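# Push protruding drive blanks into a loose rack

## Task

Find each drive blank that protrudes from the rack's front and push it in until it bottoms out and latches. The rack is free-standing, so it must not tip beyond a slight amount (tipping more counts as failure) and must finish where it began. A blank counts only if it stays in by itself, not because the robot is still holding it. Nothing may be knocked or placed off the table.

## Robot and tools

ROBOT: one six-joint arm with a two-finger gripper. Joint order everywhere (rows, result lists): waist, shoulder, elbow, forearm roll, wrist pitch, wrist roll. Stated ranges in rad: waist -2.618..2.618, shoulder 0.000..3.140, elbow -2.967..0.000, forearm roll -1.745..1.745, wrist pitch -1.220..1.220, wrist roll -2.094..2.094. True ends may differ by up to 0.013 rad. Load limits: 21.6 N m for the first three joints, 7.52 N m for the wrist joints, but the three wrist motors only deliver about 4 N m, so they yield under heavier contact or held weight.

FRAME: results give end_effector_position (metres) and end_effector_quat_wxyz in the scene frame. Origin is on the tabletop beneath the arm base, +z up, +y to the left when facing +x. The base may be slightly tilted, and the reported hand position gets less accurate at long reach. The reported point sits between the finger pads, roughly 5 mm short of the tips; fingers extend along the gripper's +z and close along its y.

A ROW is 7 numbers, each in [-1, 1]: six joint values then the gripper opening. Joint values are scaled (1.0 = 2.217 rad) and are OFFSETS, not poses. The opening is absolute: +1 fully open (0.070 m pad gap), -1 closed; a full close takes about 1 s.

execute_actions(actions): a list of actions; each action is a table of up to 15 rows, one row per 1/30 s step, the final row repeated to fill 15 steps (0.5 s per action). Joint offsets in every row are measured from the angles at the start of that action, not from the previous row; for the first action of a call, from the last reported angles. An action is rejected if it would push a joint more than 0.013 rad outside its range; if the first action is rejected or any action is malformed, nothing in the call runs. Requests beyond a real end are clipped, and a result may note "joint sent to its limit" (absence of that note does not prove room remains). An empty list just returns state and images.

move(target, speed, blocking): target is one row; its joint offsets are from the "Joint positions" in the latest result showing them. All joints travel along paths that finish together (so the hand curves), lasting 0.5 to 10 s; longer ones are cut off at 10 s. speed is the top rad/s of the joint with the longest path, 0.01 to 2, default 0.5. Paths ignore obstacles; faster motion hits harder, and aiming farther beyond a contact presses harder. Finger value is applied at the start. The result adds a "move:" line: outcome (done, off_target, moving, held, fault), limits=held or none, and the joint farthest from target. With blocking=false you get a result after 0.5 s; until its end is reported, other moves and execute_actions are refused, so use wait or stop.

wait(seconds): 0 to 10; holds the last command, returns early if a running move finishes. stop(): brakes a running move (needs braking room); fingers continue. zoom_image(camera, region): camera is cam_head_left, cam_head_right or cam_wrist (each 504x504); region [x0, y0, x1, y1] pixels from the top-left, at most 504x504. finished_scene(scene): ends the given scene number irreversibly and reports success; the goal must already be met and stable.

MOTION LIMITS: joint targets ramp at up to 3 rad/s with 0.6 s to accelerate; joints of the arm are slowed together. Each step the target is kept within 0.867 rad of the measured angle, and targets implying more than 70 mm of hand travel are scaled back. Big changes therefore span several actions; an unfinished motion may not complete on its own, so command the remainder. "Joint targets" shows what joints are currently driven toward; "joint command not followed" means a clearance check altered targets (mount blocks and posts count as arm).

RESULT LINES: Joint positions (rad, plus pad gap in m), Joint targets, joint torques (full drive output, offset, scaled and noisy; not a reliable contact gauge), grip_measured (opening on the command scale, possibly off by ~1 mm consistently). To grip, command about 0.04 below grip_measured; pads exert about 20 N.

HAZARDS: contact torque at a load limit causes a TORQUE FAULT: a 10 s halt and the rest of the call is dropped. Sustained loads heat motors; MOTOR HOT appears at 65 °C and at 80 °C an OVER-TEMPERATURE FAULT drops the arm. Avoid slamming, fast collisions, hard shoving, and anything falling off the table. For this job, push blanks slowly and near the rack's height of the blank rather than high up, so the unanchored rack neither slides nor tips; retreat afterward so nothing is held in by the gripper.

Each tool is called as name(argument=value, ...) on one line, values as JSON.

## Session

execute_actions(actions=[])

Scene clock: 0.00 s.
end_effector_position=(+0.3746, -0.0933, +0.2996) grip_measured=+0.98 end_effector_quat_wxyz=(+0.143, -0.302, +0.928, -0.166)
Joint names: [waist, shoulder, elbow, forearm roll, wrist pitch, wrist roll]
Joint positions: [-0.141  1.584 -1.496 -0.204  1.16  -0.717  0.069]
Joint torques (N m, as the arm reports them, + toward a larger angle): no reading
Joint targets: [-0.141 1.584 -1.496 -0.204 1.160 -0.717]

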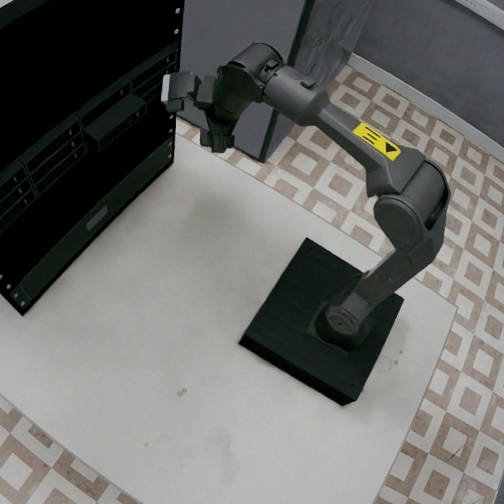

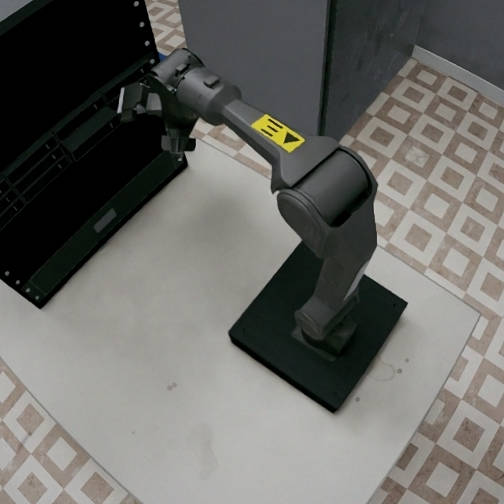

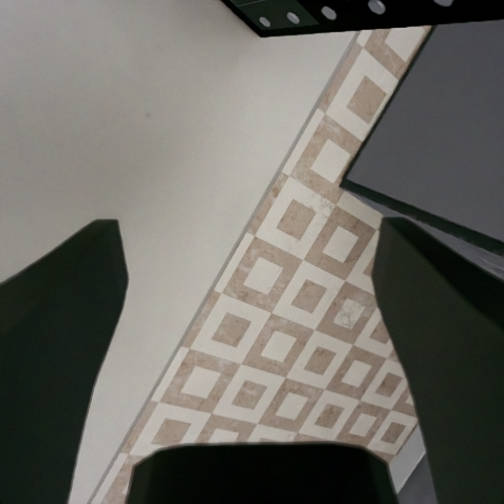

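zoom_image(camera="cam_head_left", region=[0, 30, 200, 230])

zoom_image(camera="cam_head_right", region=[0, 30, 200, 230])

Region (0, 30, 200, 230) of cam_head_left's 504x504 image, scaled by 2.520, with more detail than that image has.

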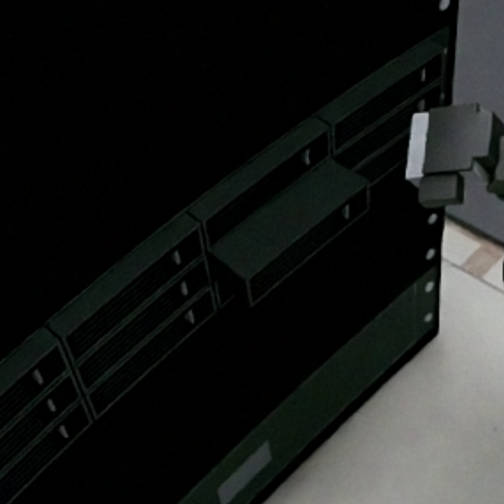

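Region (0, 30, 200, 230) of cam_head_right's 504x504 image, scaled by 2.520, with more detail than that image has.

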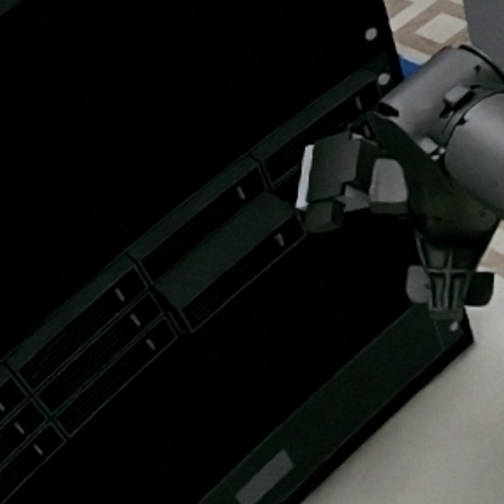

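zoom_image(camera="cam_head_left", region=[110, 0, 230, 180])

zoom_image(camera="cam_head_left", region=[0, 150, 168, 318])

zoom_image(camera="cam_head_left", region=[70, 70, 170, 170])

Region (110, 0, 230, 180) of cam_head_left's 504x504 image, scaled by 2.800, with more detail than that image has.

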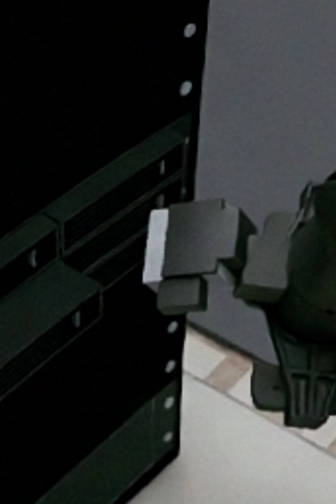

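Region (0, 150, 168, 318) of cam_head_left's 504x504 image, scaled by 3.000, with more detail than that image has.

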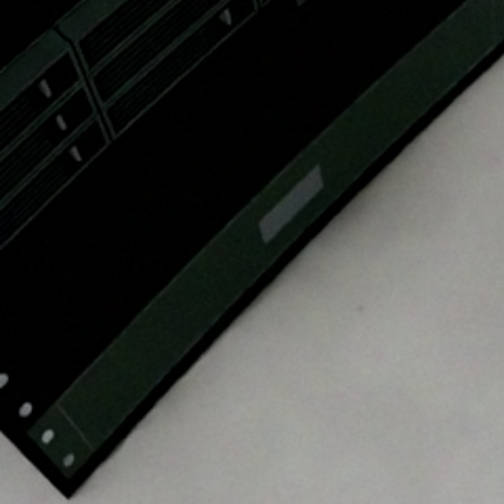

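Region (70, 70, 170, 170) of cam_head_left's 504x504 image, scaled by 5.040, with more detail than that image has.

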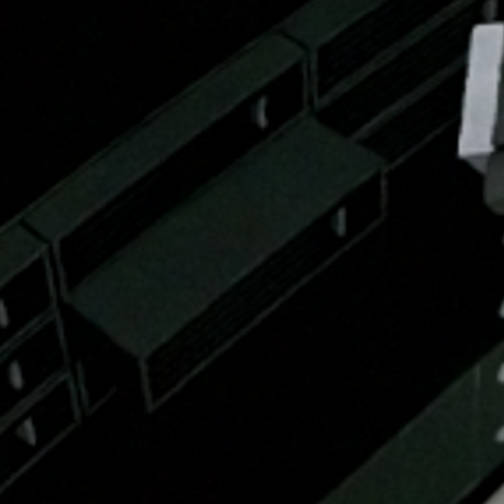

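move(target=[0.1202, -0.2204, 0.4282, 0.0920, -0.7313, 0.3234, -1], speed=1.3)

Scene clock: 116.37 s.
end_effector_position=(+0.3597, +0.0451, +0.3740) grip_measured=-1.00 end_effector_quat_wxyz=(+0.703, -0.043, +0.707, +0.054)
Joint names: [waist, shoulder, elbow, forearm roll, wrist pitch, wrist roll]
Joint positions: [ 0.125  1.095 -0.547 -0.    -0.461  0.     0.   ]
Joint torques (N m, as the arm reports them, + toward a larger angle): [ 0.54 -1.11 -3.42  0.08 -0.84 -0.15]
Joint targets: [0.125 1.095 -0.547 -0.000 -0.461 0.000]
move: done; limits=none; farthest joint: the shoulder, 0.001 radians from its target (0.488 radians at the start)

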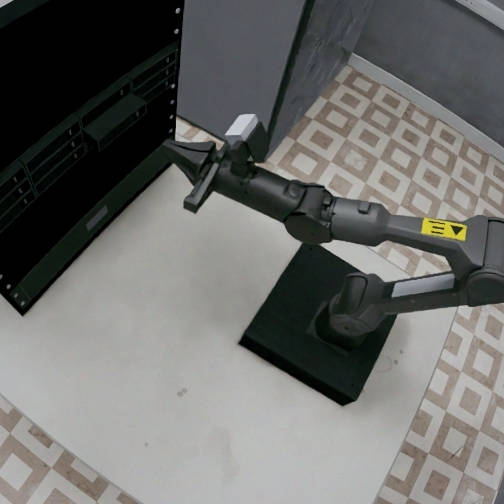

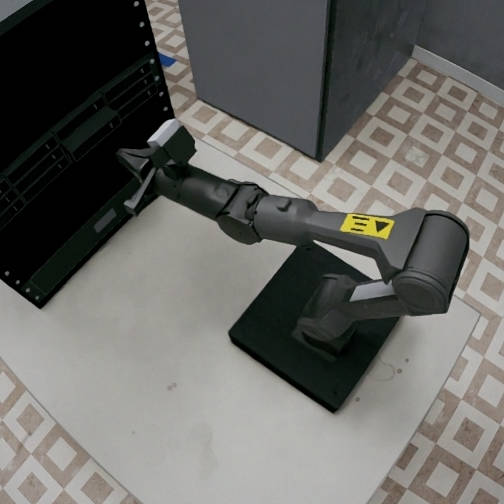

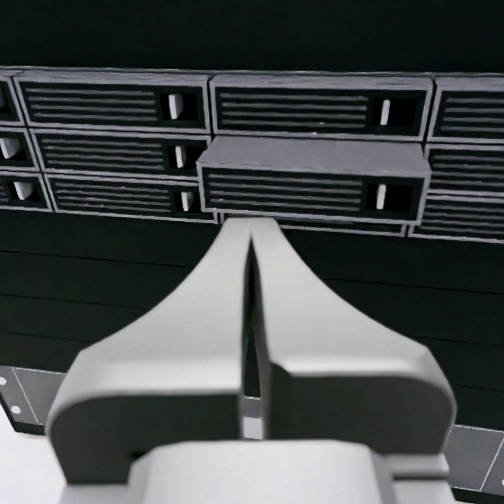

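zoom_image(camera="cam_wrist", region=[180, 60, 348, 250])

zoom_image(camera="cam_wrist", region=[336, 60, 504, 250])

zoom_image(camera="cam_wrist", region=[0, 60, 190, 250])

zoom_image(camera="cam_head_left", region=[70, 30, 220, 180])

Region (180, 60, 348, 250) of cam_wrist's 504x504 image, scaled by 2.653, with more detail than that image has; it fills the left 446 columns of this view, and the rest is white.

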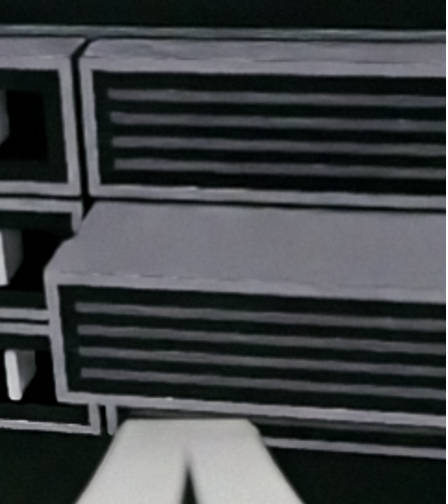

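Region (336, 60, 504, 250) of cam_wrist's 504x504 image, scaled by 2.653, with more detail than that image has; it fills the left 446 columns of this view, and the rest is white.

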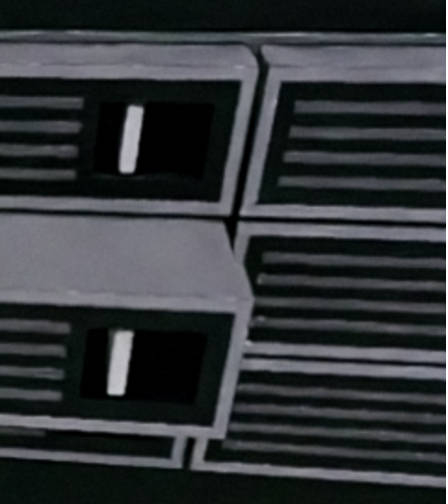

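Region (0, 60, 190, 250) of cam_wrist's 504x504 image, scaled by 2.653, with more detail than that image has.

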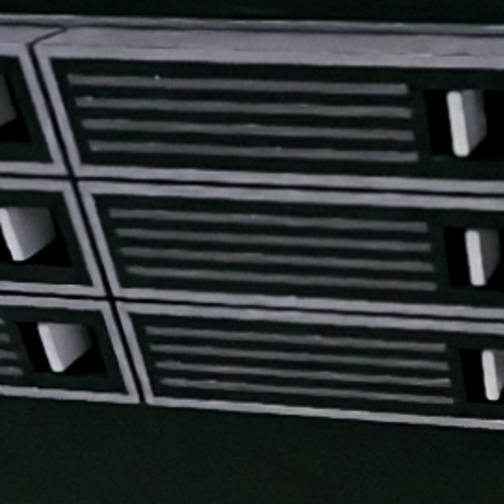

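Region (70, 30, 220, 180) of cam_head_left's 504x504 image, scaled by 3.360, with more detail than that image has.

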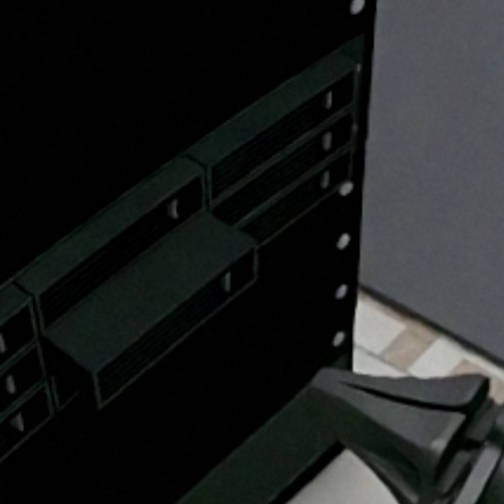

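move(target=[-0.02485, 0.16775, -0.07271, 0, -0.0949, 0, -1], speed=0.45)

Scene clock: 214.50 s.
end_effector_position=(+0.4415, +0.0323, +0.3420) grip_measured=-1.00 end_effector_quat_wxyz=(+0.704, -0.024, +0.709, +0.034)
Joint names: [waist, shoulder, elbow, forearm roll, wrist pitch, wrist roll]
Joint positions: [ 0.07   1.468 -0.708 -0.    -0.672  0.     0.   ]
Joint torques (N m, as the arm reports them, + toward a larger angle): [-0.73 -3.79 -3.43 -0.2  -0.92 -0.01]
Joint targets: [0.070 1.467 -0.708 -0.000 -0.672 0.000]
move: done; limits=none; farthest joint: the shoulder, 0.001 radians from its target (0.372 radians at the start)

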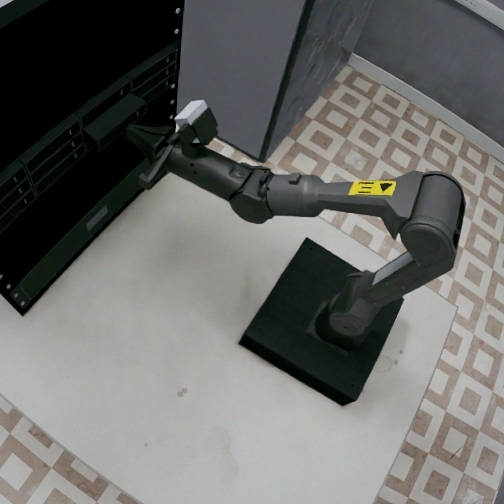

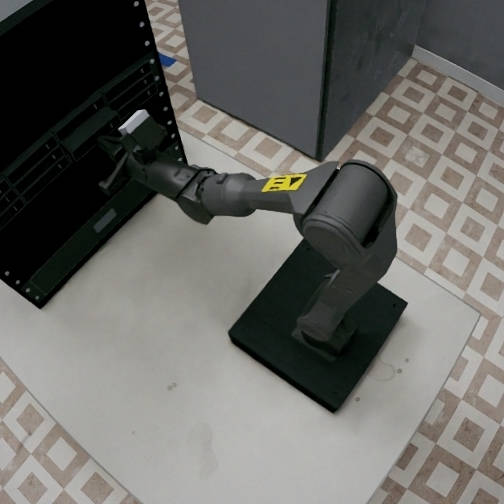

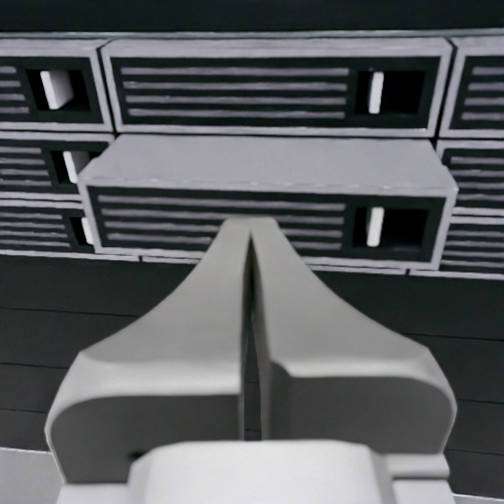

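zoom_image(camera="cam_wrist", region=[50, 30, 302, 282])

zoom_image(camera="cam_wrist", region=[252, 30, 504, 282])

zoom_image(camera="cam_head_left", region=[70, 70, 170, 170])

Region (50, 30, 302, 282) of cam_wrist's 504x504 image, scaled by 2.000, with more detail than that image has.

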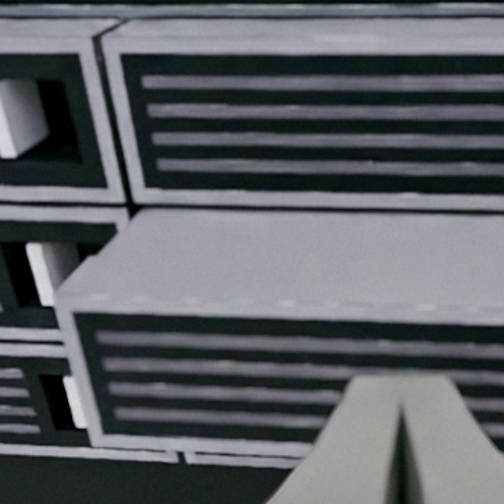

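Region (252, 30, 504, 282) of cam_wrist's 504x504 image, scaled by 2.000, with more detail than that image has.

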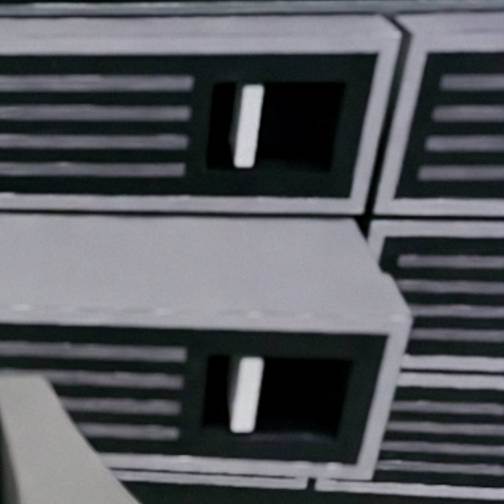

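Region (70, 70, 170, 170) of cam_head_left's 504x504 image, scaled by 5.040, with more detail than that image has.

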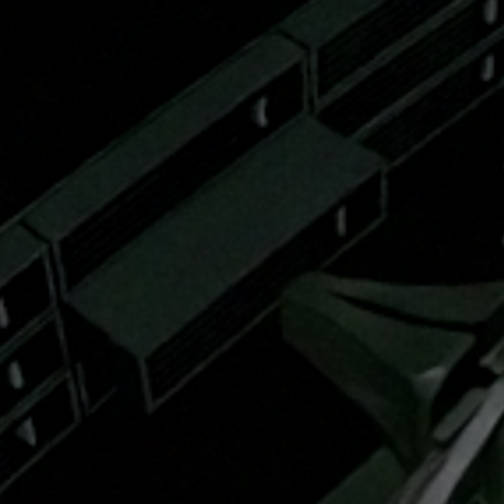

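move(target=[-0.0046, 0.06071, -0.06942, 0, 0.0087, 0, -1], speed=0.09)

Scene clock: 252.30 s.
end_effector_position=(+0.4826, +0.0307, +0.3425) grip_measured=-1.00 end_effector_quat_wxyz=(+0.705, -0.020, +0.709, +0.031)
Joint names: [waist, shoulder, elbow, forearm roll, wrist pitch, wrist roll]
Joint positions: [ 0.059  1.603 -0.863 -0.    -0.653  0.     0.   ]
Joint torques (N m, as the arm reports them, + toward a larger angle): [-2.11 -1.89 -3.3  -0.18 -0.45 -0.22]
Joint targets: [0.060 1.603 -0.862 -0.000 -0.653 0.000]
move: done; limits=none; farthest joint: the elbow, 0.001 radians from its target (0.154 radians at the start)

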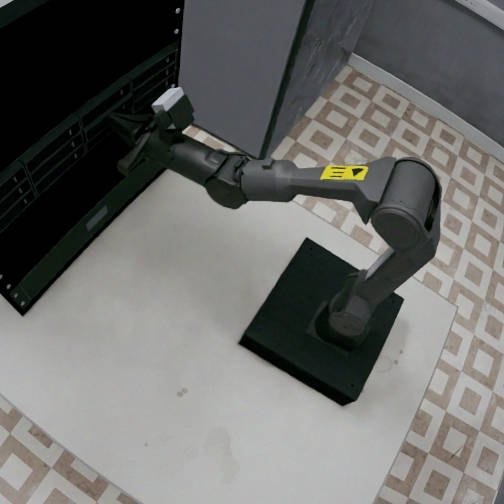

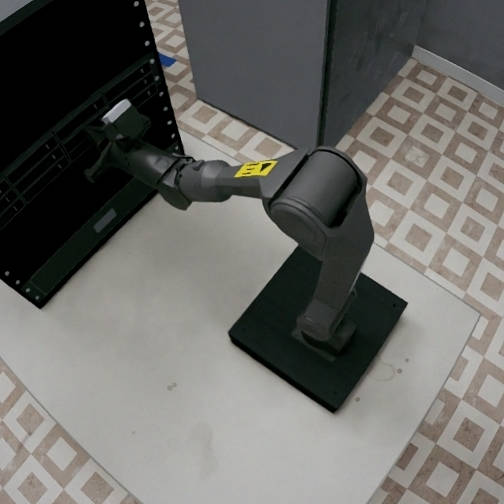

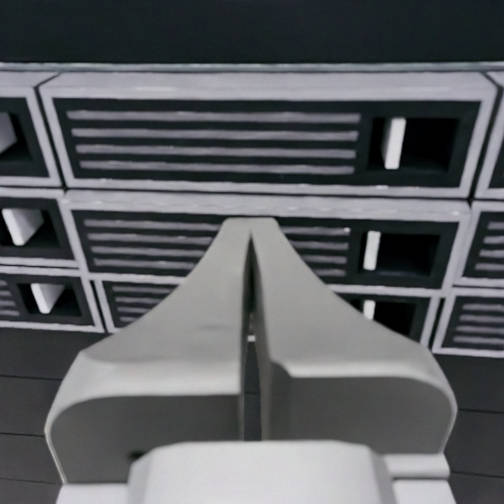

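zoom_image(camera="cam_wrist", region=[20, 170, 146, 296])

zoom_image(camera="cam_wrist", region=[378, 180, 504, 306])

Region (20, 170, 146, 296) of cam_wrist's 504x504 image, scaled by 4.000, with more detail than that image has.

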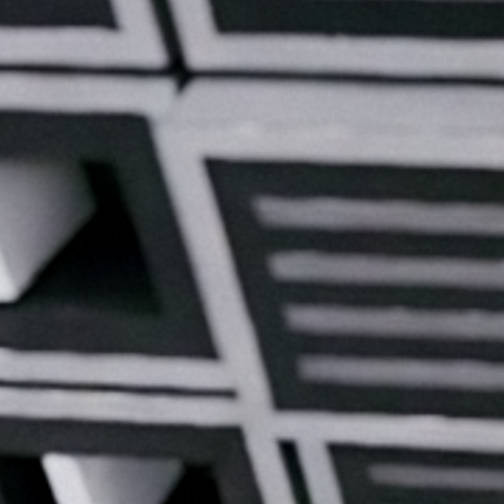

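Region (378, 180, 504, 306) of cam_wrist's 504x504 image, scaled by 4.000, with more detail than that image has.

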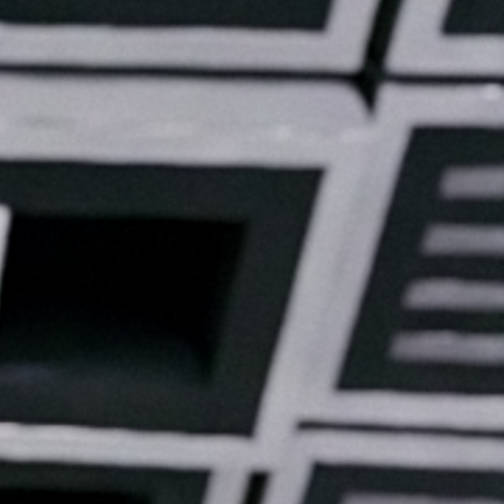

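move(target=[-0.0004, 0.00885, -0.0111, 0, 0.00224, 0, -1], speed=0.04)

Scene clock: 285.97 s.
end_effector_position=(+0.4888, +0.0308, +0.3420) grip_measured=-1.00 end_effector_quat_wxyz=(+0.704, -0.020, +0.709, +0.031)
Joint names: [waist, shoulder, elbow, forearm roll, wrist pitch, wrist roll]
Joint positions: [ 0.059  1.623 -0.887  0.    -0.648  0.     0.   ]
Joint torques (N m, as the arm reports them, + toward a larger angle): [-0.64 -3.12 -5.14 -0.18 -1.16 -0.16]
Joint targets: [0.059 1.622 -0.888 -0.000 -0.648 0.000]
move: done; limits=none; farthest joint: the waist, 0.001 radians from its target (0.001 radians at the start)

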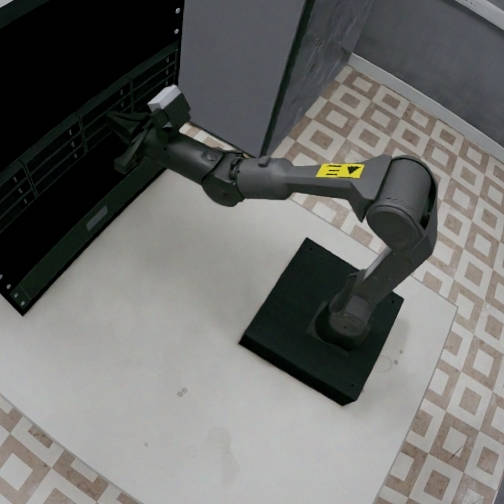

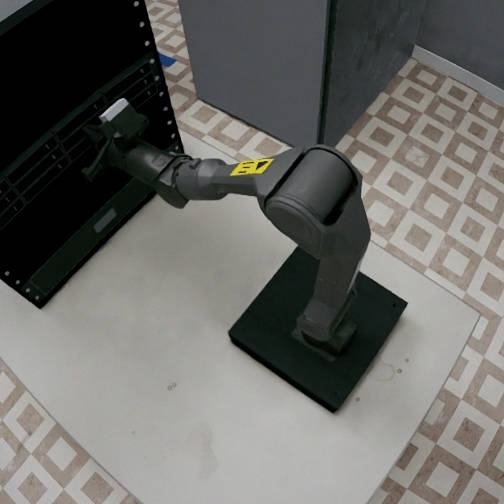

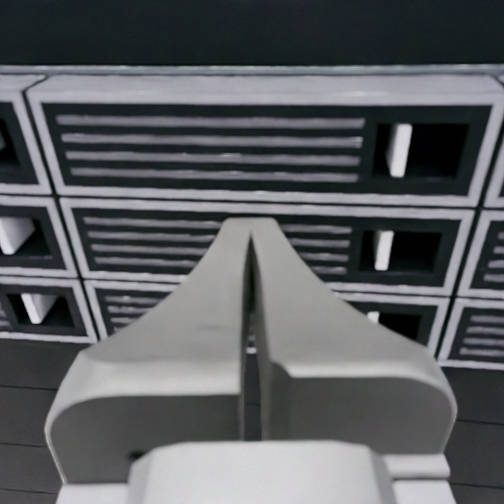

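The latch tab has sprung back into line. Checking flushness closely before backing off.

zoom_image(camera="cam_wrist", region=[20, 170, 146, 296])

zoom_image(camera="cam_wrist", region=[336, 170, 504, 338])

Region (20, 170, 146, 296) of cam_wrist's 504x504 image, scaled by 4.000, with more detail than that image has.

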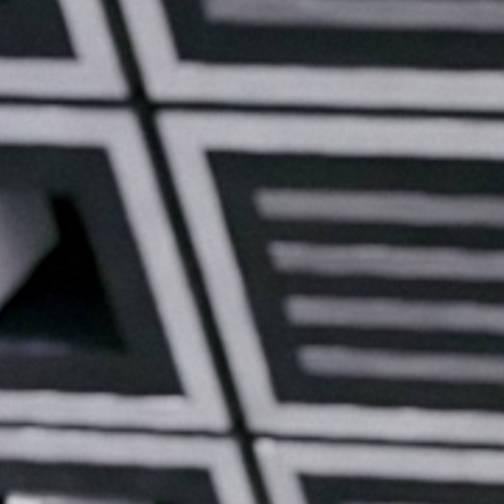

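Region (336, 170, 504, 338) of cam_wrist's 504x504 image, scaled by 3.000, with more detail than that image has.

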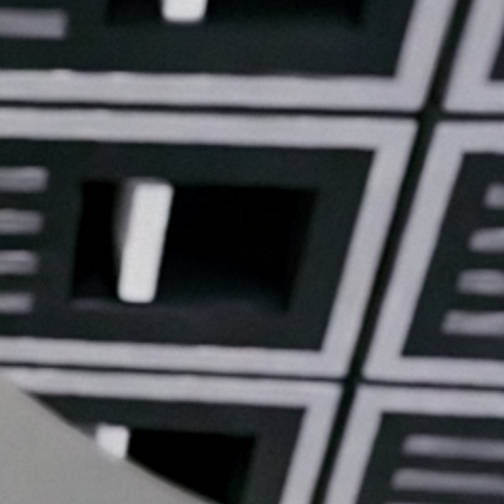

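move(target=[0, 0.0009, -0.0015, 0, 0.0002, 0, -1], speed=0.02)

Scene clock: 304.03 s.
end_effector_position=(+0.4892, +0.0308, +0.3427) grip_measured=-1.00 end_effector_quat_wxyz=(+0.705, -0.020, +0.709, +0.031)
Joint names: [waist, shoulder, elbow, forearm roll, wrist pitch, wrist roll]
Joint positions: [ 0.059  1.623 -0.89  -0.    -0.647  0.     0.   ]
Joint torques (N m, as the arm reports them, + toward a larger angle): [-0.8  -2.43 -8.93 -0.19 -2.16 -0.03]
Joint targets: [0.059 1.625 -0.891 0.000 -0.647 0.000]
move: done; limits=none; farthest joint: the shoulder, 0.002 radians from its target (0.002 radians at the start)

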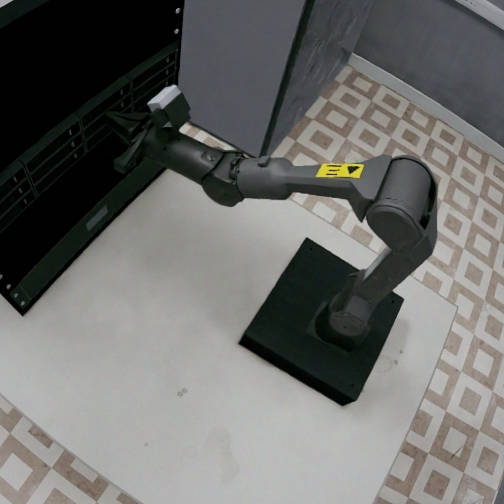

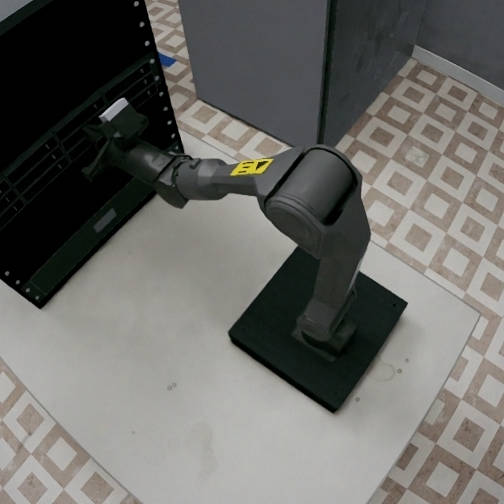

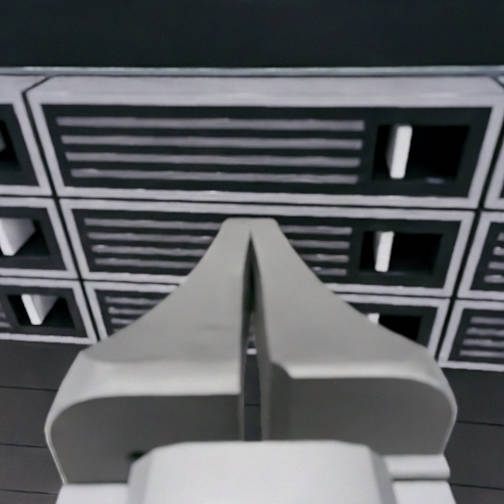

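At the stop. Backing off.

move(target=[0.003, -0.043, 0.052, 0, -0.009, 0, -1], speed=0.25)

Scene clock: 310.13 s.
end_effector_position=(+0.4592, +0.0316, +0.3421) grip_measured=-1.00 end_effector_quat_wxyz=(+0.704, -0.022, +0.709, +0.033)
Joint names: [waist, shoulder, elbow, forearm roll, wrist pitch, wrist roll]
Joint positions: [ 0.065  1.528 -0.773  0.    -0.667  0.     0.   ]
Joint torques (N m, as the arm reports them, + toward a larger angle): [ 0.9  -3.5  -3.33 -0.26 -0.98 -0.02]
Joint targets: [0.065 1.528 -0.774 -0.000 -0.667 0.000]
move: done; limits=none; farthest joint: the elbow, 0.001 radians from its target (0.116 radians at the start)

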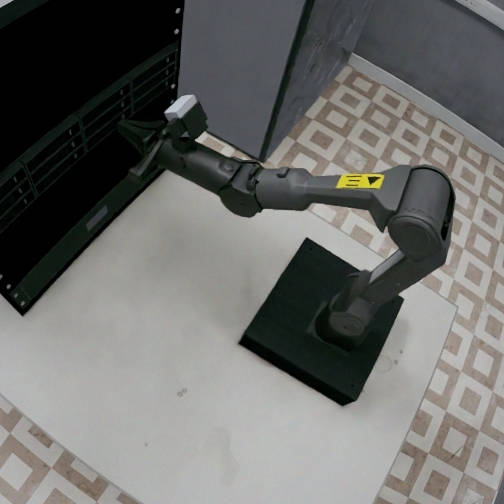

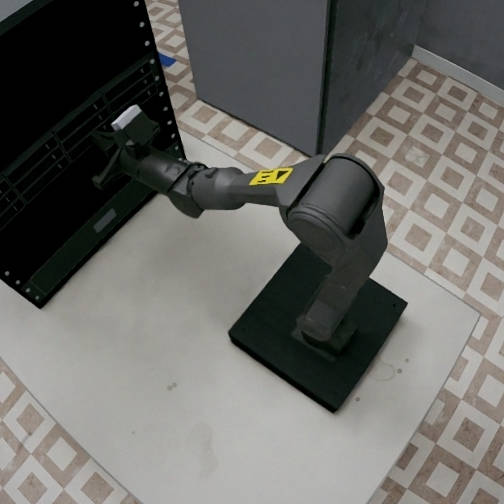

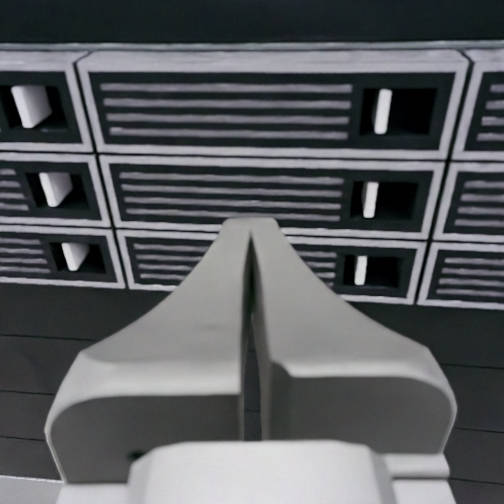

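zoom_image(camera="cam_head_left", region=[0, 30, 200, 230])

zoom_image(camera="cam_head_left", region=[0, 150, 168, 318])

Region (0, 30, 200, 230) of cam_head_left's 504x504 image, scaled by 2.520, with more detail than that image has.

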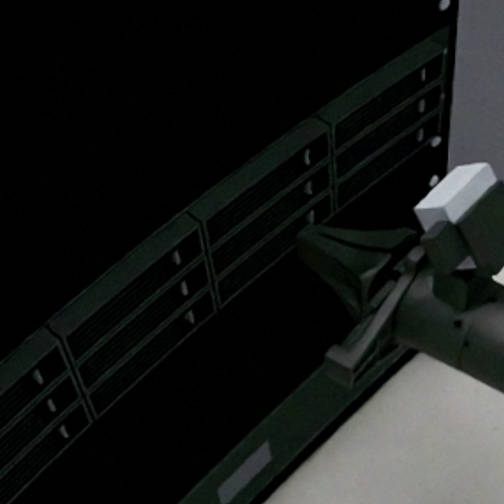

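Region (0, 150, 168, 318) of cam_head_left's 504x504 image, scaled by 3.000, with more detail than that image has.

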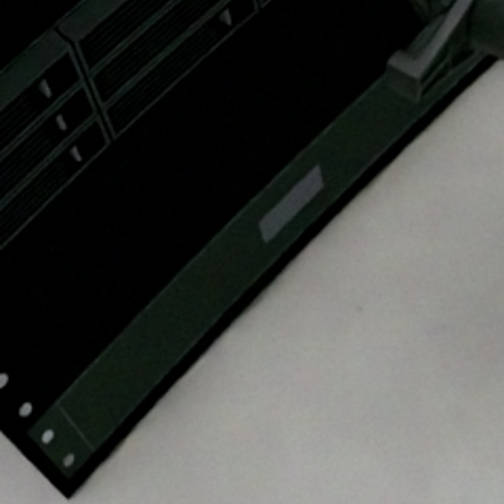

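All twelve blanks are flush with their latches lined up, and the rack is where it started.

finished_scene(scene=2)

The scene is finished: the task was done.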